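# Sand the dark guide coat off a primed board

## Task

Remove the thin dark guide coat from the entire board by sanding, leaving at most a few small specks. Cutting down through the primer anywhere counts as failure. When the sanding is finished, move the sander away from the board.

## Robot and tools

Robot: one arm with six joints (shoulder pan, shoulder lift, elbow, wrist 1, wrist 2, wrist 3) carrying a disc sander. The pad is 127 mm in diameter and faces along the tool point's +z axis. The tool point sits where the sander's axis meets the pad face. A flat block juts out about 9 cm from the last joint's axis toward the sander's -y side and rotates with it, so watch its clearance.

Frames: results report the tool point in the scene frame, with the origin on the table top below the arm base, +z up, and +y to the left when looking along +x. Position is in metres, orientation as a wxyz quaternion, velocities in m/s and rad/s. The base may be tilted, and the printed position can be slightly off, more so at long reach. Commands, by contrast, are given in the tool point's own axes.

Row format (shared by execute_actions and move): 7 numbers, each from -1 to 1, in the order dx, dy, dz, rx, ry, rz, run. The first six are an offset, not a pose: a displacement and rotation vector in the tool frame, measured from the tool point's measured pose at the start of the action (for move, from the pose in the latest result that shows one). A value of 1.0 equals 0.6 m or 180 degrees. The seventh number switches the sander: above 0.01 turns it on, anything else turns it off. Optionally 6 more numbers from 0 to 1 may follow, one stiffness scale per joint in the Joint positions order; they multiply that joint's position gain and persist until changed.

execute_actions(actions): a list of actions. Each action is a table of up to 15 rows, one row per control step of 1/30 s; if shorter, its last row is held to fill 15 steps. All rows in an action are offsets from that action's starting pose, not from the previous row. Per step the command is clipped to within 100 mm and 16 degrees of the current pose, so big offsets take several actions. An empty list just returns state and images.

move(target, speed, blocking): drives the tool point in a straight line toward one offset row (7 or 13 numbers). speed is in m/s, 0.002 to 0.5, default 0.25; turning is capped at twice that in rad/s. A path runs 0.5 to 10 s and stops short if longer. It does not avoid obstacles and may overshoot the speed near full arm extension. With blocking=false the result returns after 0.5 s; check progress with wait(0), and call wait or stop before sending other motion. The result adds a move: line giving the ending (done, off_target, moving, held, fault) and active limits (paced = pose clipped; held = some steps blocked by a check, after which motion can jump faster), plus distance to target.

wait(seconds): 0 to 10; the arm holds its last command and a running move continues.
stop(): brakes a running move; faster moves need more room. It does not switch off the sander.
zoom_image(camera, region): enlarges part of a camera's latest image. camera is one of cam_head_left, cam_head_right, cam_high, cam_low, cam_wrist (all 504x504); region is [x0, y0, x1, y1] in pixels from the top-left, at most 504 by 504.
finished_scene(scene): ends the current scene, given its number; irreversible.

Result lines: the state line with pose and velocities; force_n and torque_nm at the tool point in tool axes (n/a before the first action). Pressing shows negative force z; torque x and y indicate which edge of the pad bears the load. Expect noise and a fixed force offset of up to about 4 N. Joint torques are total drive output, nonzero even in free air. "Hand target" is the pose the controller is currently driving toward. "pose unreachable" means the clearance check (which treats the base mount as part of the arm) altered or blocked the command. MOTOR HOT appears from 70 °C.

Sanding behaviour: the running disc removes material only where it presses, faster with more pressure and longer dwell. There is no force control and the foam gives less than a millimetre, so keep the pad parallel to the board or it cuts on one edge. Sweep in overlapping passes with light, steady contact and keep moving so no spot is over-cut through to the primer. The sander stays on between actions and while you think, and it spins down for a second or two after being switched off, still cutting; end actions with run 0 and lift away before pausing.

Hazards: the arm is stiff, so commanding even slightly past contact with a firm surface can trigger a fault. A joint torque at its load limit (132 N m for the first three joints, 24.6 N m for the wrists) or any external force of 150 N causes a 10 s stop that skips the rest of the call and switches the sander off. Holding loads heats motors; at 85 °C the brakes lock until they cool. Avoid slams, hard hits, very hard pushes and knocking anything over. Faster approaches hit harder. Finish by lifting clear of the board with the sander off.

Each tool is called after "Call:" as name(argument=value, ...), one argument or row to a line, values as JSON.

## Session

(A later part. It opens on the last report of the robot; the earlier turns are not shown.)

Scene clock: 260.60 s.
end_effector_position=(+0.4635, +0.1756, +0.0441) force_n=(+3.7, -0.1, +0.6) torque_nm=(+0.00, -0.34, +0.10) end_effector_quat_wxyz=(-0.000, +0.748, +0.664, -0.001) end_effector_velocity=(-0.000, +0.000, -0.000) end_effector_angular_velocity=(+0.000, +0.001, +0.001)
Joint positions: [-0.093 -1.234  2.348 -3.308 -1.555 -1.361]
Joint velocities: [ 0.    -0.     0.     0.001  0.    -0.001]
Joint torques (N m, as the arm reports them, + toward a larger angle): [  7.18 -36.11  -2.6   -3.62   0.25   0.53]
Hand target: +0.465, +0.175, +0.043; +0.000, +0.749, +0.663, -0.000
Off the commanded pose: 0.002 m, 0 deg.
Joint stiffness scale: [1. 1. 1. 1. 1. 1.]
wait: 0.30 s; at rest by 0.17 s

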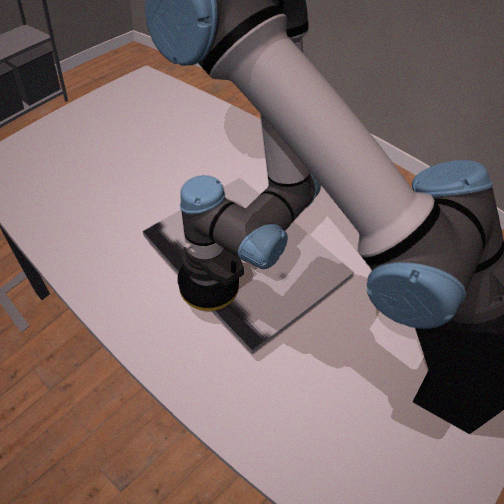

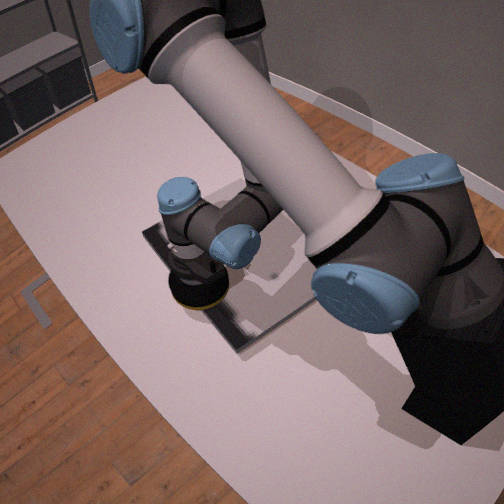

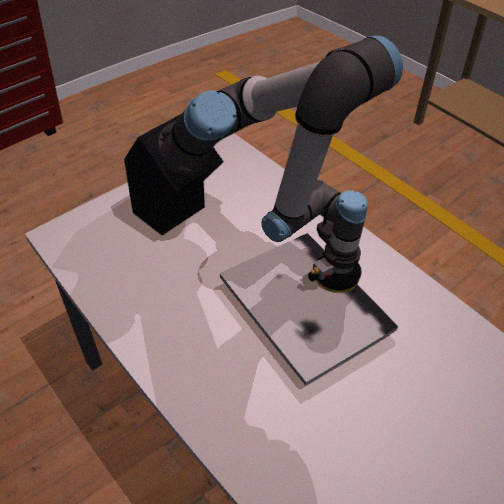

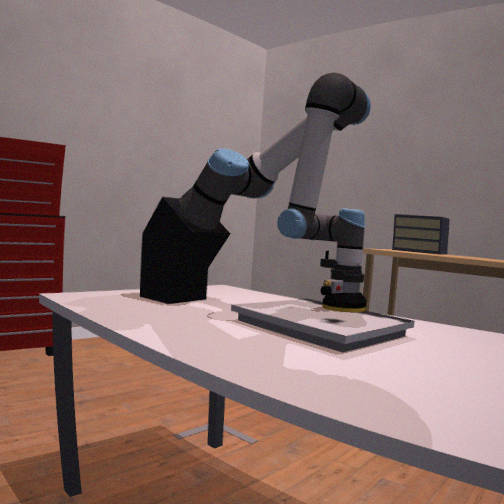

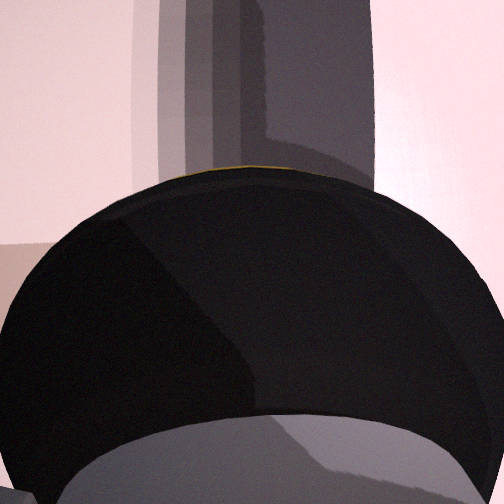

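Call:
move(
  target=[-0.0077, -0.2517, 0.0135, 0.0042, -0.0028, 0.001, 1],
  speed=0.058,
)

Call:
wait(
  seconds=0.6,
)

Call:
move(
  target=[0, 0, -0.004, 0.0016, -0.0003, 0, 0],
  speed=0.02,
)

Call:
wait(
  seconds=0.3,
)

Scene clock: 267.73 s.
end_effector_position=(+0.3174, +0.1907, +0.0420) force_n=(-0.9, +6.0, -47.2) torque_nm=(+0.23, -0.30, -0.34) end_effector_quat_wxyz=(+0.002, +0.748, +0.663, -0.001) end_effector_velocity=(+0.001, -0.000, -0.000) end_effector_angular_velocity=(+0.001, -0.012, -0.004)
Joint positions: [ 0.009 -0.987  2.614 -3.823 -1.618 -1.278]
Joint velocities: [ 0.     0.008  0.    -0.02  -0.002  0.003]
Joint torques (N m, as the arm reports them, + toward a larger angle): [  7.91 -17.8    5.01   1.38   0.19   0.58]
Hand target: +0.313, +0.189, +0.036; -0.002, +0.749, +0.663, -0.008
Off the commanded pose: 0.007 m, 1 deg.
Joint stiffness scale: [1. 1. 1. 1. 1. 1.]
move: off_target

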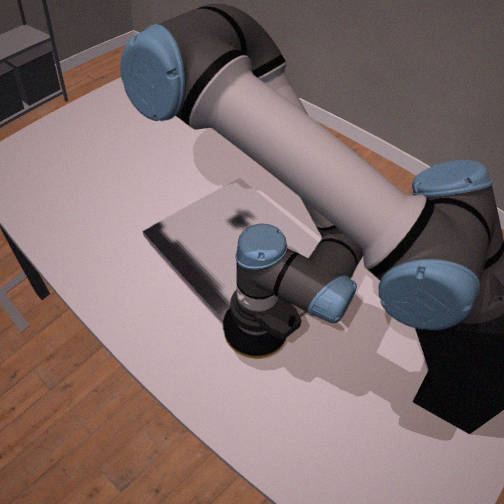

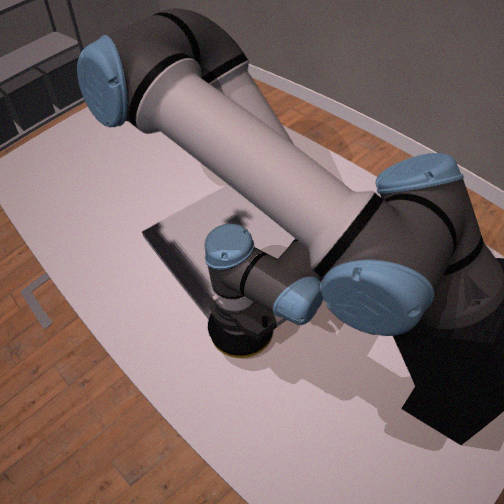

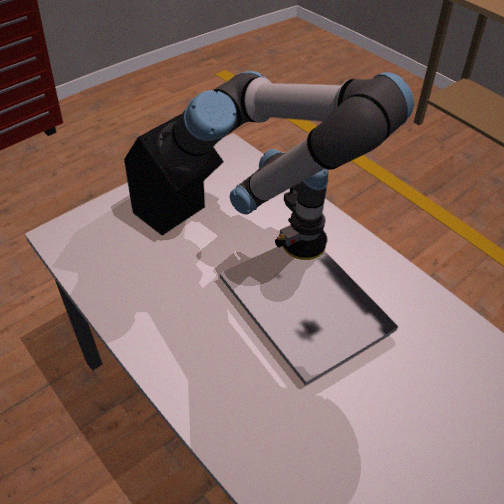

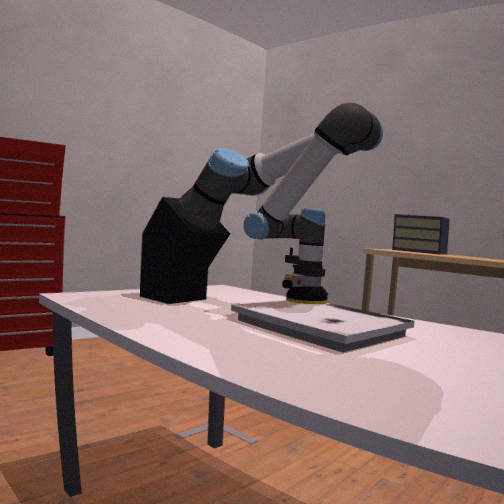

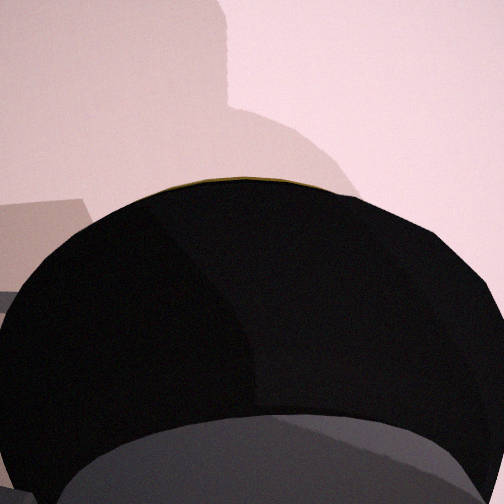

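Scene clock: 268.33 s.
end_effector_position=(+0.3176, +0.1906, +0.0420) force_n=(-2.8, +0.3, -40.7) torque_nm=(-0.85, +0.34, -0.08) end_effector_quat_wxyz=(+0.002, +0.748, +0.663, -0.000) end_effector_velocity=(-0.001, +0.000, -0.000) end_effector_angular_velocity=(+0.001, +0.002, +0.001)
Joint positions: [ 0.009 -0.986  2.614 -3.825 -1.618 -1.278]
Joint velocities: [ 0.     0.001 -0.     0.001  0.001 -0.   ]
Joint torques (N m, as the arm reports them, + toward a larger angle): [  9.34 -17.71   5.45   1.44   0.24   0.35]
Hand target: +0.313, +0.189, +0.036; -0.002, +0.749, +0.663, -0.008
Off the commanded pose: 0.008 m, 1 deg.
Joint stiffness scale: [1. 1. 1. 1. 1. 1.]
wait: 0.60 s; no rest ("run" is on)

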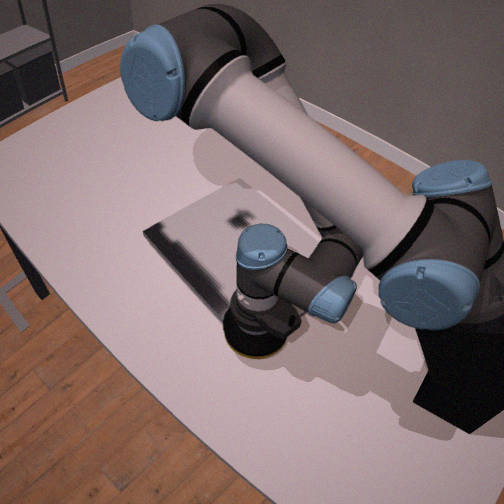

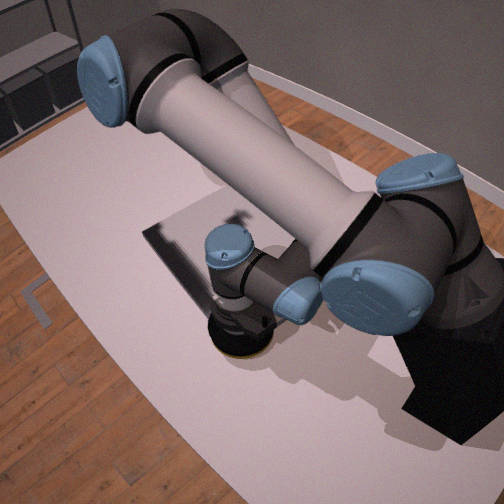

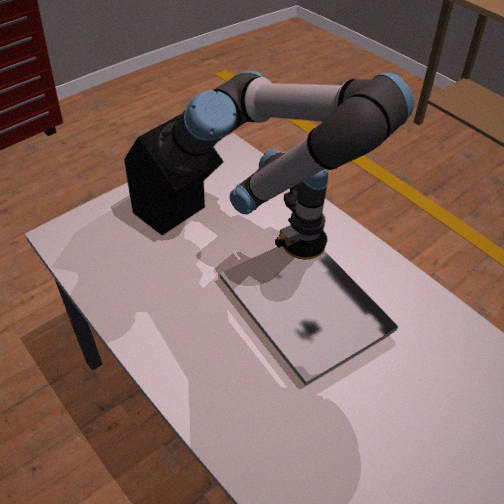

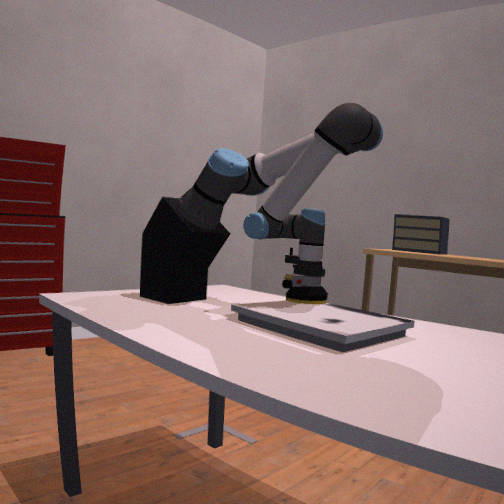

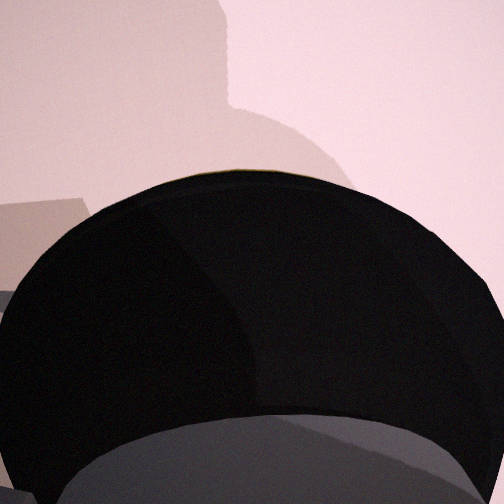

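Scene clock: 269.03 s.
end_effector_position=(+0.3182, +0.1907, +0.0436) force_n=(+0.9, +0.4, -5.5) torque_nm=(-0.04, -0.10, -0.07) end_effector_quat_wxyz=(+0.001, +0.748, +0.663, -0.002) end_effector_velocity=(-0.001, +0.000, +0.000) end_effector_angular_velocity=(-0.001, +0.005, +0.001)
Joint positions: [ 0.009 -0.997  2.615 -3.811 -1.619 -1.278]
Joint velocities: [ 0.    -0.004  0.     0.009 -0.    -0.001]
Joint torques (N m, as the arm reports them, + toward a larger angle): [  9.77 -35.03  12.52  -2.91   0.07   0.32]
Hand target: +0.318, +0.191, +0.044; +0.001, +0.748, +0.663, -0.002
Off the commanded pose: 0.001 m, 0 deg.
Joint stiffness scale: [1. 1. 1. 1. 1. 1.]
move: done

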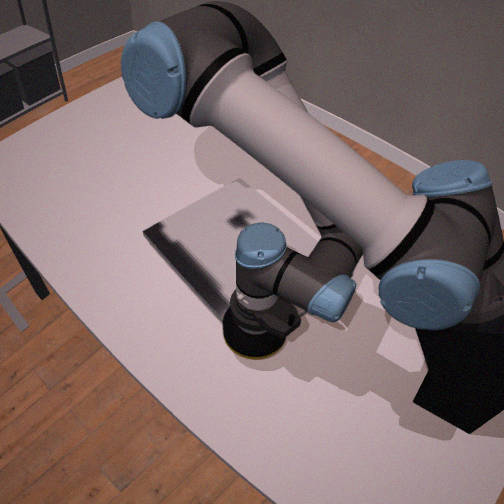

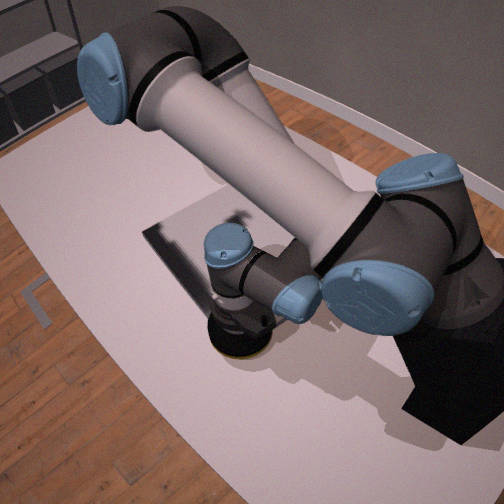

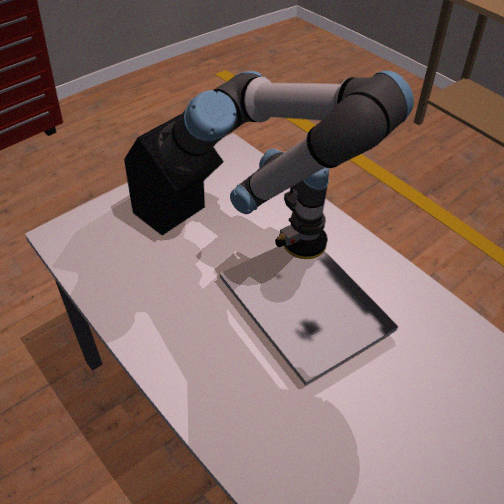

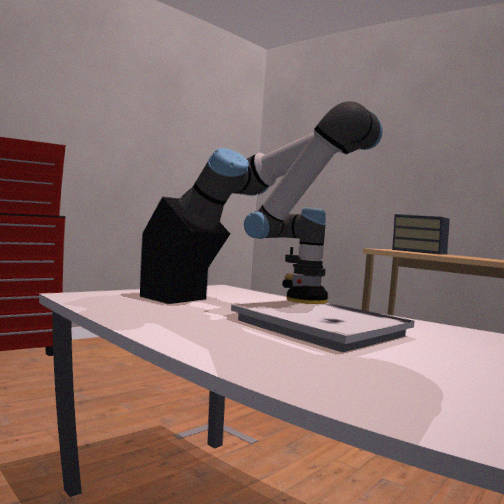

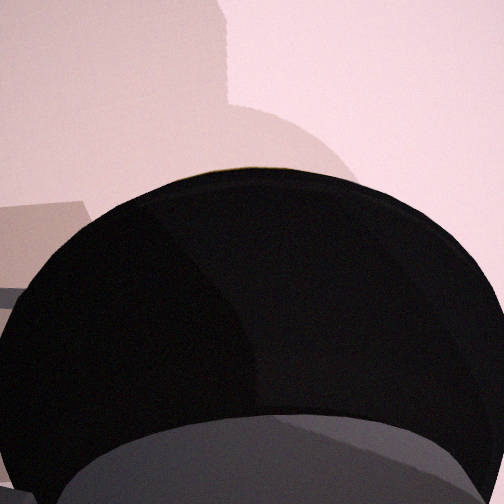

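Scene clock: 269.33 s.
end_effector_position=(+0.3181, +0.1906, +0.0436) force_n=(-2.4, +2.9, -6.0) torque_nm=(+0.19, +0.57, -0.09) end_effector_quat_wxyz=(+0.001, +0.748, +0.663, -0.002) end_effector_velocity=(+0.000, +0.000, +0.000) end_effector_angular_velocity=(+0.000, +0.000, +0.001)
Joint positions: [ 0.009 -0.997  2.615 -3.81  -1.619 -1.278]
Joint velocities: [-0.    -0.001  0.     0.001  0.    -0.001]
Joint torques (N m, as the arm reports them, + toward a larger angle): [ 10.4  -33.93  12.85  -2.83   0.13   0.18]
Hand target: +0.318, +0.191, +0.044; +0.001, +0.748, +0.663, -0.002
Off the commanded pose: 0.001 m, 0 deg.
Joint stiffness scale: [1. 1. 1. 1. 1. 1.]
wait: 0.30 s; at rest by 0.17 s

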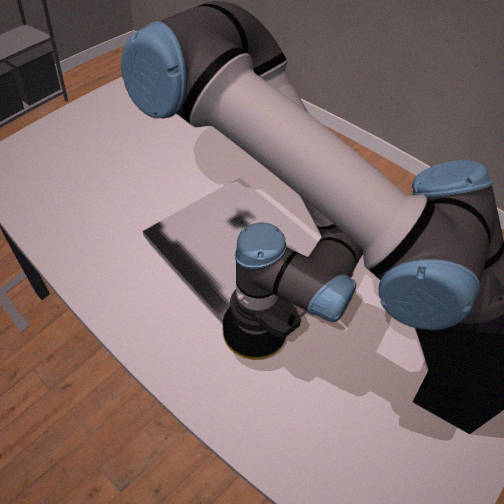

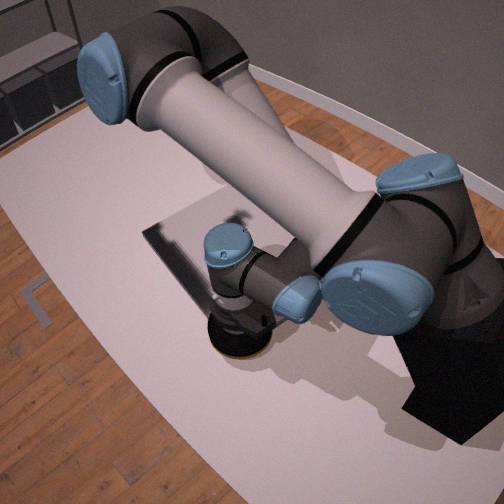

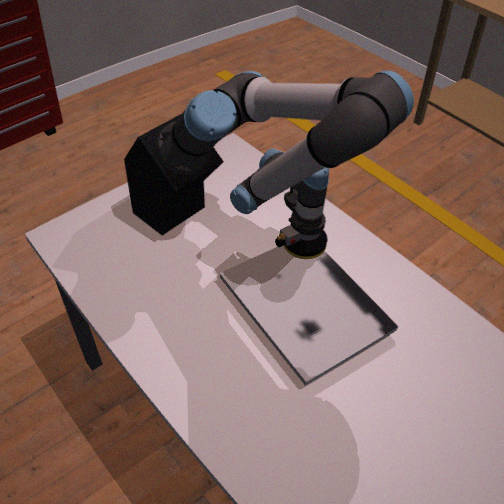

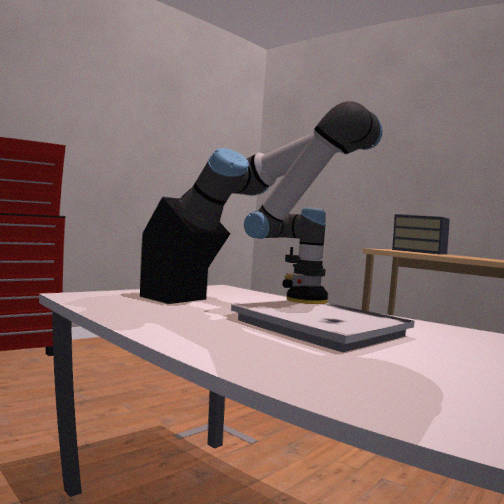

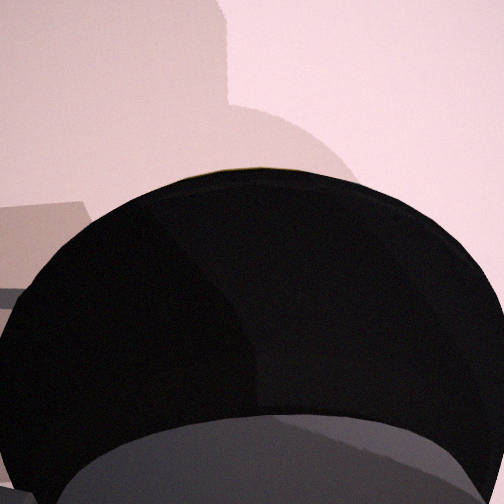

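Call:
zoom_image(
  camera="cam_high",
  region=[280, 300, 340, 355],
)

Call:
zoom_image(
  camera="cam_head_left",
  region=[140, 170, 290, 300],
)

Region (280, 300, 340, 355) of cam_high's 504x504 image, scaled by 8.400, with more detail than that image has; it fills the top 462 rows of this view, and the rest is white.

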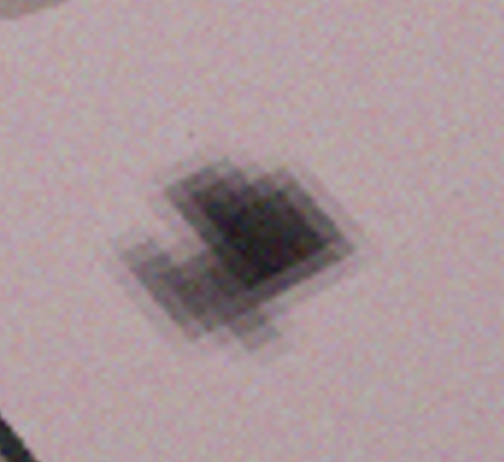

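Region (140, 170, 290, 300) of cam_head_left's 504x504 image, scaled by 3.360, with more detail than that image has; it fills the top 437 rows of this view, and the rest is white.

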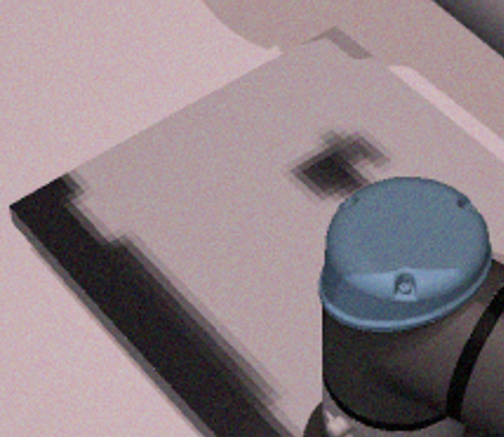

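Call:
move(
  target=[-0.0060, 0.5140, 0.0327, 0.01506, -0.00226, 0.0016, 1],
  speed=0.058,
)

Call:
wait(
  seconds=0.7,
)

Call:
move(
  target=[-0.315, -0.183, -0.011, -0.001, 0.0013, 0, 0],
  speed=0.2,
)

Call:
wait(
  seconds=0.3,
)

Scene clock: 280.40 s.
end_effector_position=(+0.6398, +0.1537, +0.0422) force_n=(-3.6, +0.7, -38.9) torque_nm=(-0.09, +0.23, -0.24) end_effector_quat_wxyz=(-0.000, +0.748, +0.663, -0.003) end_effector_velocity=(-0.002, +0.001, -0.001) end_effector_angular_velocity=(+0.004, +0.014, -0.000)
Joint positions: [-0.162 -1.221  1.911 -2.88  -1.518 -1.417]
Joint velocities: [-0.    -0.    -0.004  0.017  0.005 -0.001]
Joint torques (N m, as the arm reports them, + toward a larger angle): [  2.74 -22.58  -4.59   1.23   0.2   -0.15]
Hand target: +0.623, +0.150, +0.025; -0.014, +0.750, +0.661, -0.020
Off the commanded pose: 0.025 m, 3 deg.
Joint stiffness scale: [1. 1. 1. 1. 1. 1.]
move: off_target

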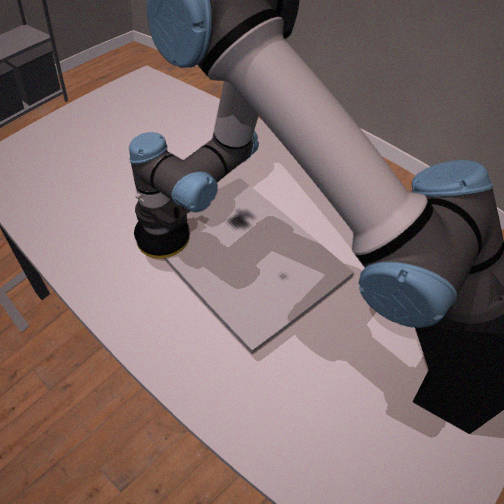

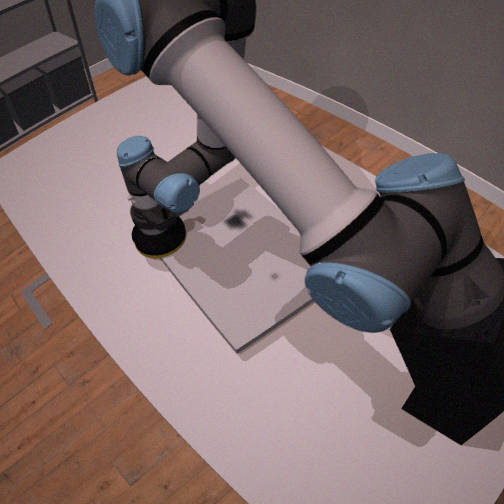

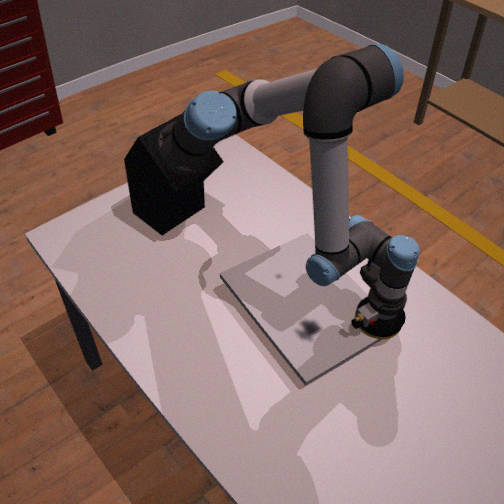

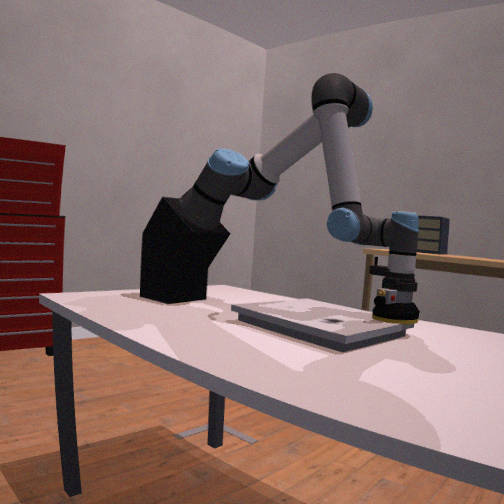

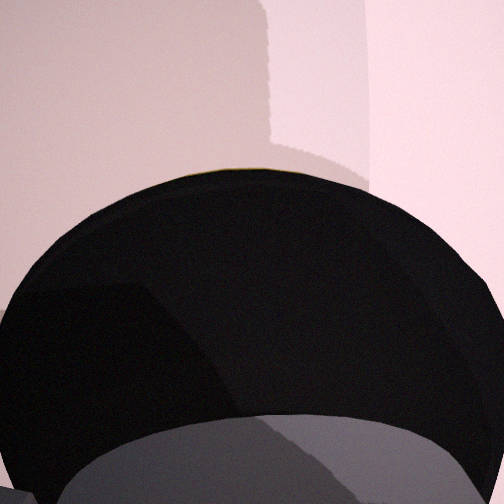

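Scene clock: 281.10 s.
end_effector_position=(+0.6398, +0.1538, +0.0422) force_n=(-0.4, +2.1, -38.3) torque_nm=(-0.20, -0.20, -0.49) end_effector_quat_wxyz=(-0.001, +0.748, +0.664, -0.003) end_effector_velocity=(+0.000, +0.000, +0.000) end_effector_angular_velocity=(+0.002, -0.001, -0.000)
Joint positions: [-0.162 -1.221  1.911 -2.878 -1.517 -1.418]
Joint velocities: [-0.    -0.    -0.    -0.001  0.002 -0.   ]
Joint torques (N m, as the arm reports them, + toward a larger angle): [  3.59 -22.69  -4.35   1.04   0.3    0.15]
Hand target: +0.623, +0.150, +0.025; -0.014, +0.750, +0.661, -0.020
Off the commanded pose: 0.025 m, 3 deg.
Joint stiffness scale: [1. 1. 1. 1. 1. 1.]
wait: 0.70 s; no rest ("run" is on)

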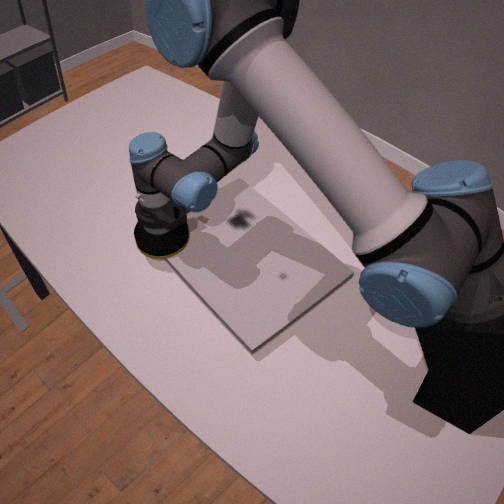

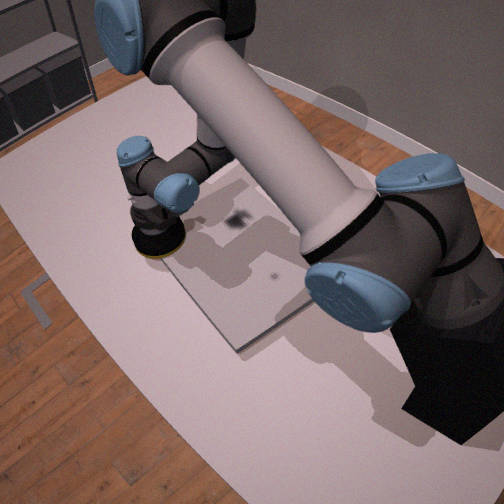

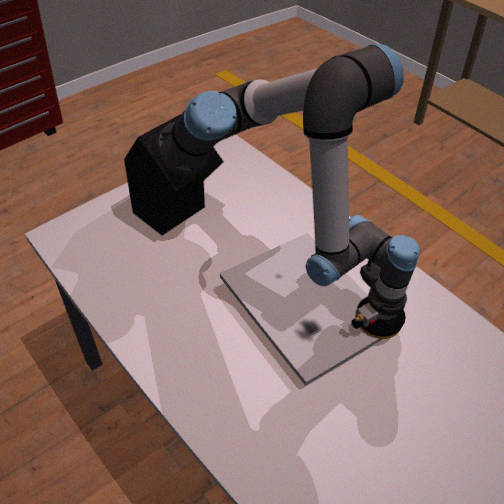

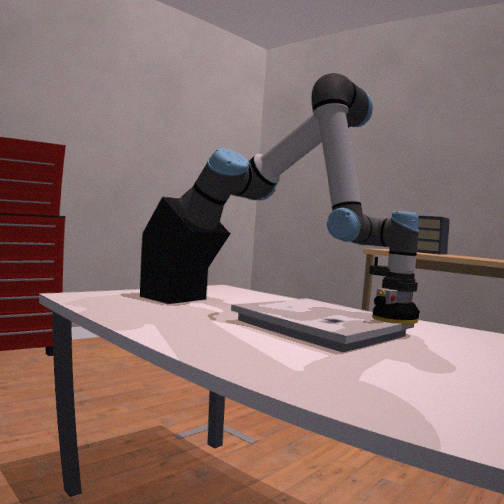

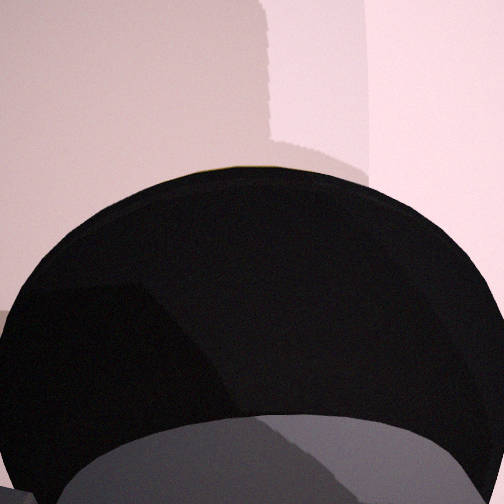

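Scene clock: 282.77 s.
end_effector_position=(+0.5089, -0.0199, +0.0491) force_n=(-0.5, -0.6, -4.8) torque_nm=(-0.16, +0.53, -0.21) end_effector_quat_wxyz=(-0.001, +0.748, +0.664, -0.001) end_effector_velocity=(+0.001, +0.001, +0.000) end_effector_angular_velocity=(+0.005, -0.005, +0.010)
Joint positions: [-0.572 -1.298  2.332 -3.166 -1.283 -1.763]
Joint velocities: [-0.001 -0.     0.001 -0.004  0.007 -0.011]
Joint torques (N m, as the arm reports them, + toward a larger angle): [ -2.37 -36.95  -2.43  -3.31   0.26  -0.36]
Hand target: +0.508, -0.020, +0.050; -0.001, +0.748, +0.663, -0.000
Off the commanded pose: 0.001 m, 0 deg.
Joint stiffness scale: [1. 1. 1. 1. 1. 1.]
move: done

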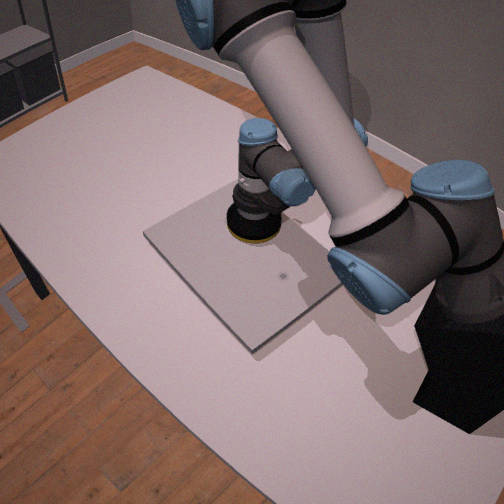

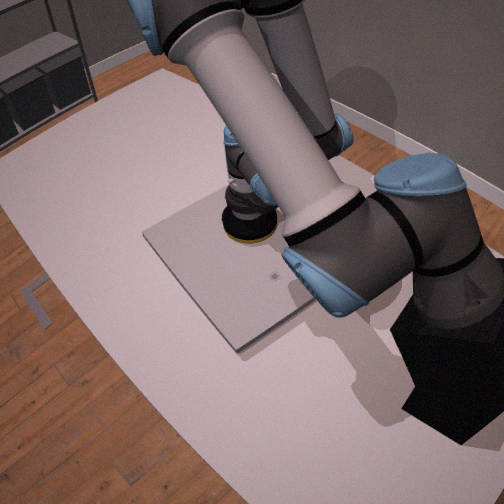

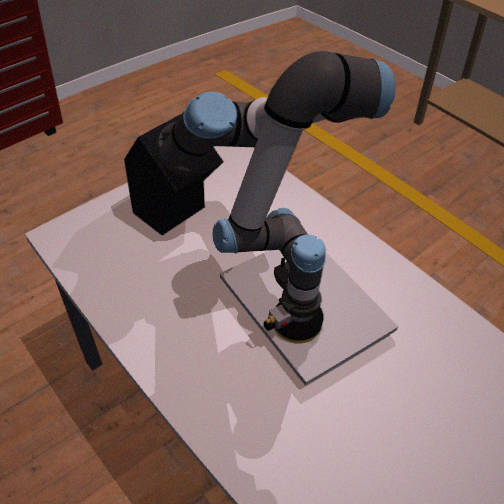

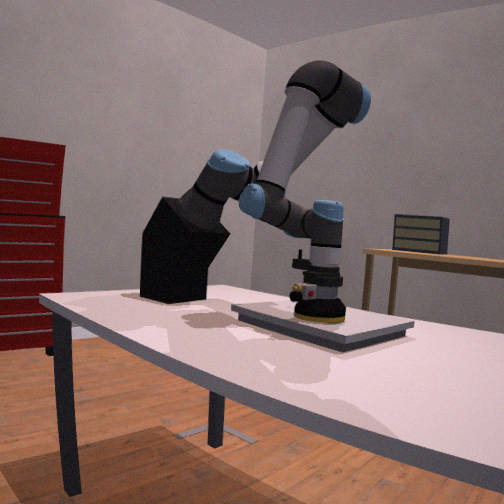

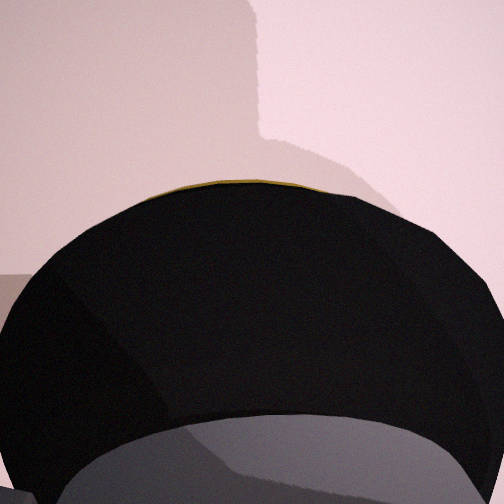

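Scene clock: 283.07 s.
end_effector_position=(+0.5089, -0.0198, +0.0492) force_n=(+5.8, +1.8, +1.2) torque_nm=(+0.07, -0.43, -0.19) end_effector_quat_wxyz=(-0.001, +0.748, +0.664, -0.000) end_effector_velocity=(+0.000, -0.000, +0.000) end_effector_angular_velocity=(-0.001, -0.001, +0.000)
Joint positions: [-0.572 -1.298  2.333 -3.166 -1.283 -1.763]
Joint velocities: [-0.     0.     0.    -0.002 -0.     0.   ]
Joint torques (N m, as the arm reports them, + toward a larger angle): [ -1.35 -37.36  -1.22  -3.51   0.29  -0.17]
Hand target: +0.508, -0.020, +0.050; -0.001, +0.748, +0.663, -0.000
Off the commanded pose: 0.001 m, 0 deg.
Joint stiffness scale: [1. 1. 1. 1. 1. 1.]
wait: 0.30 s; at rest by 0.17 s

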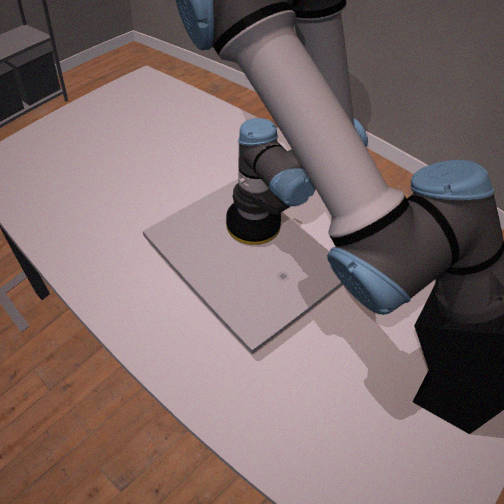

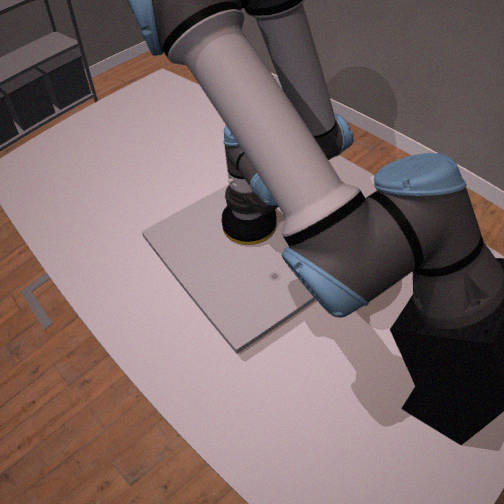

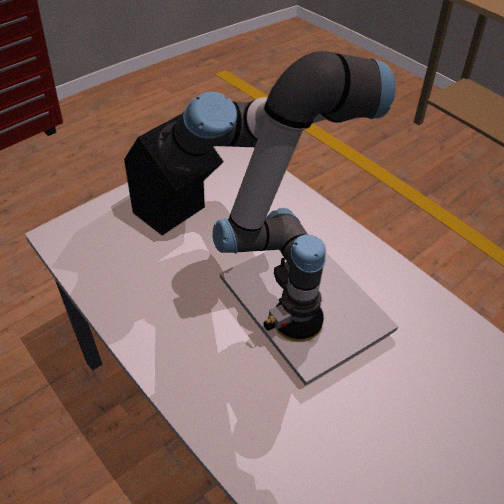

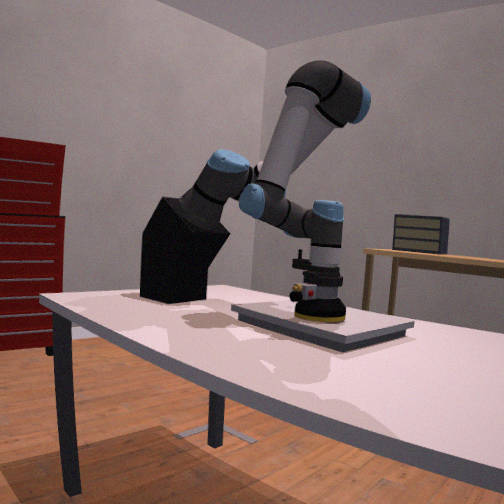

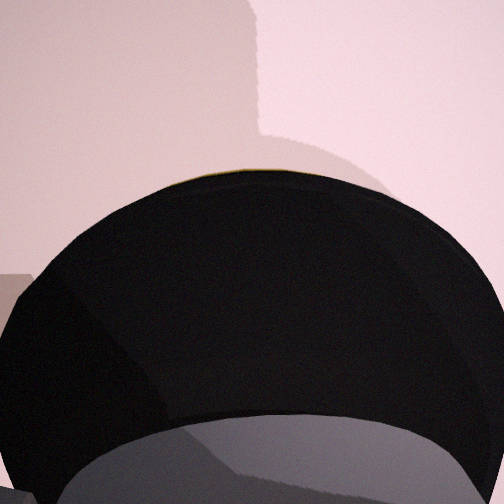

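Call:
zoom_image(
  camera="cam_head_left",
  region=[130, 170, 350, 370],
)

Call:
zoom_image(
  camera="cam_high",
  region=[200, 220, 420, 400],
)

Region (130, 170, 350, 370) of cam_head_left's 504x504 image, scaled by 2.291, with more detail than that image has; it fills the top 458 rows of this view, and the rest is white.

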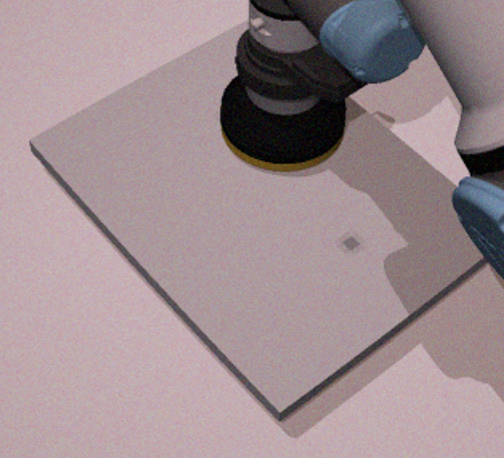

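Region (200, 220, 420, 400) of cam_high's 504x504 image, scaled by 2.291, with more detail than that image has; it fills the top 412 rows of this view, and the rest is white.

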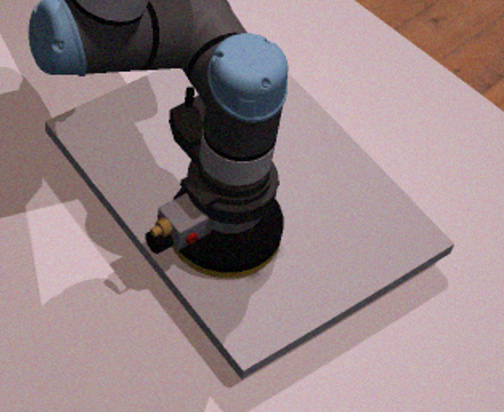

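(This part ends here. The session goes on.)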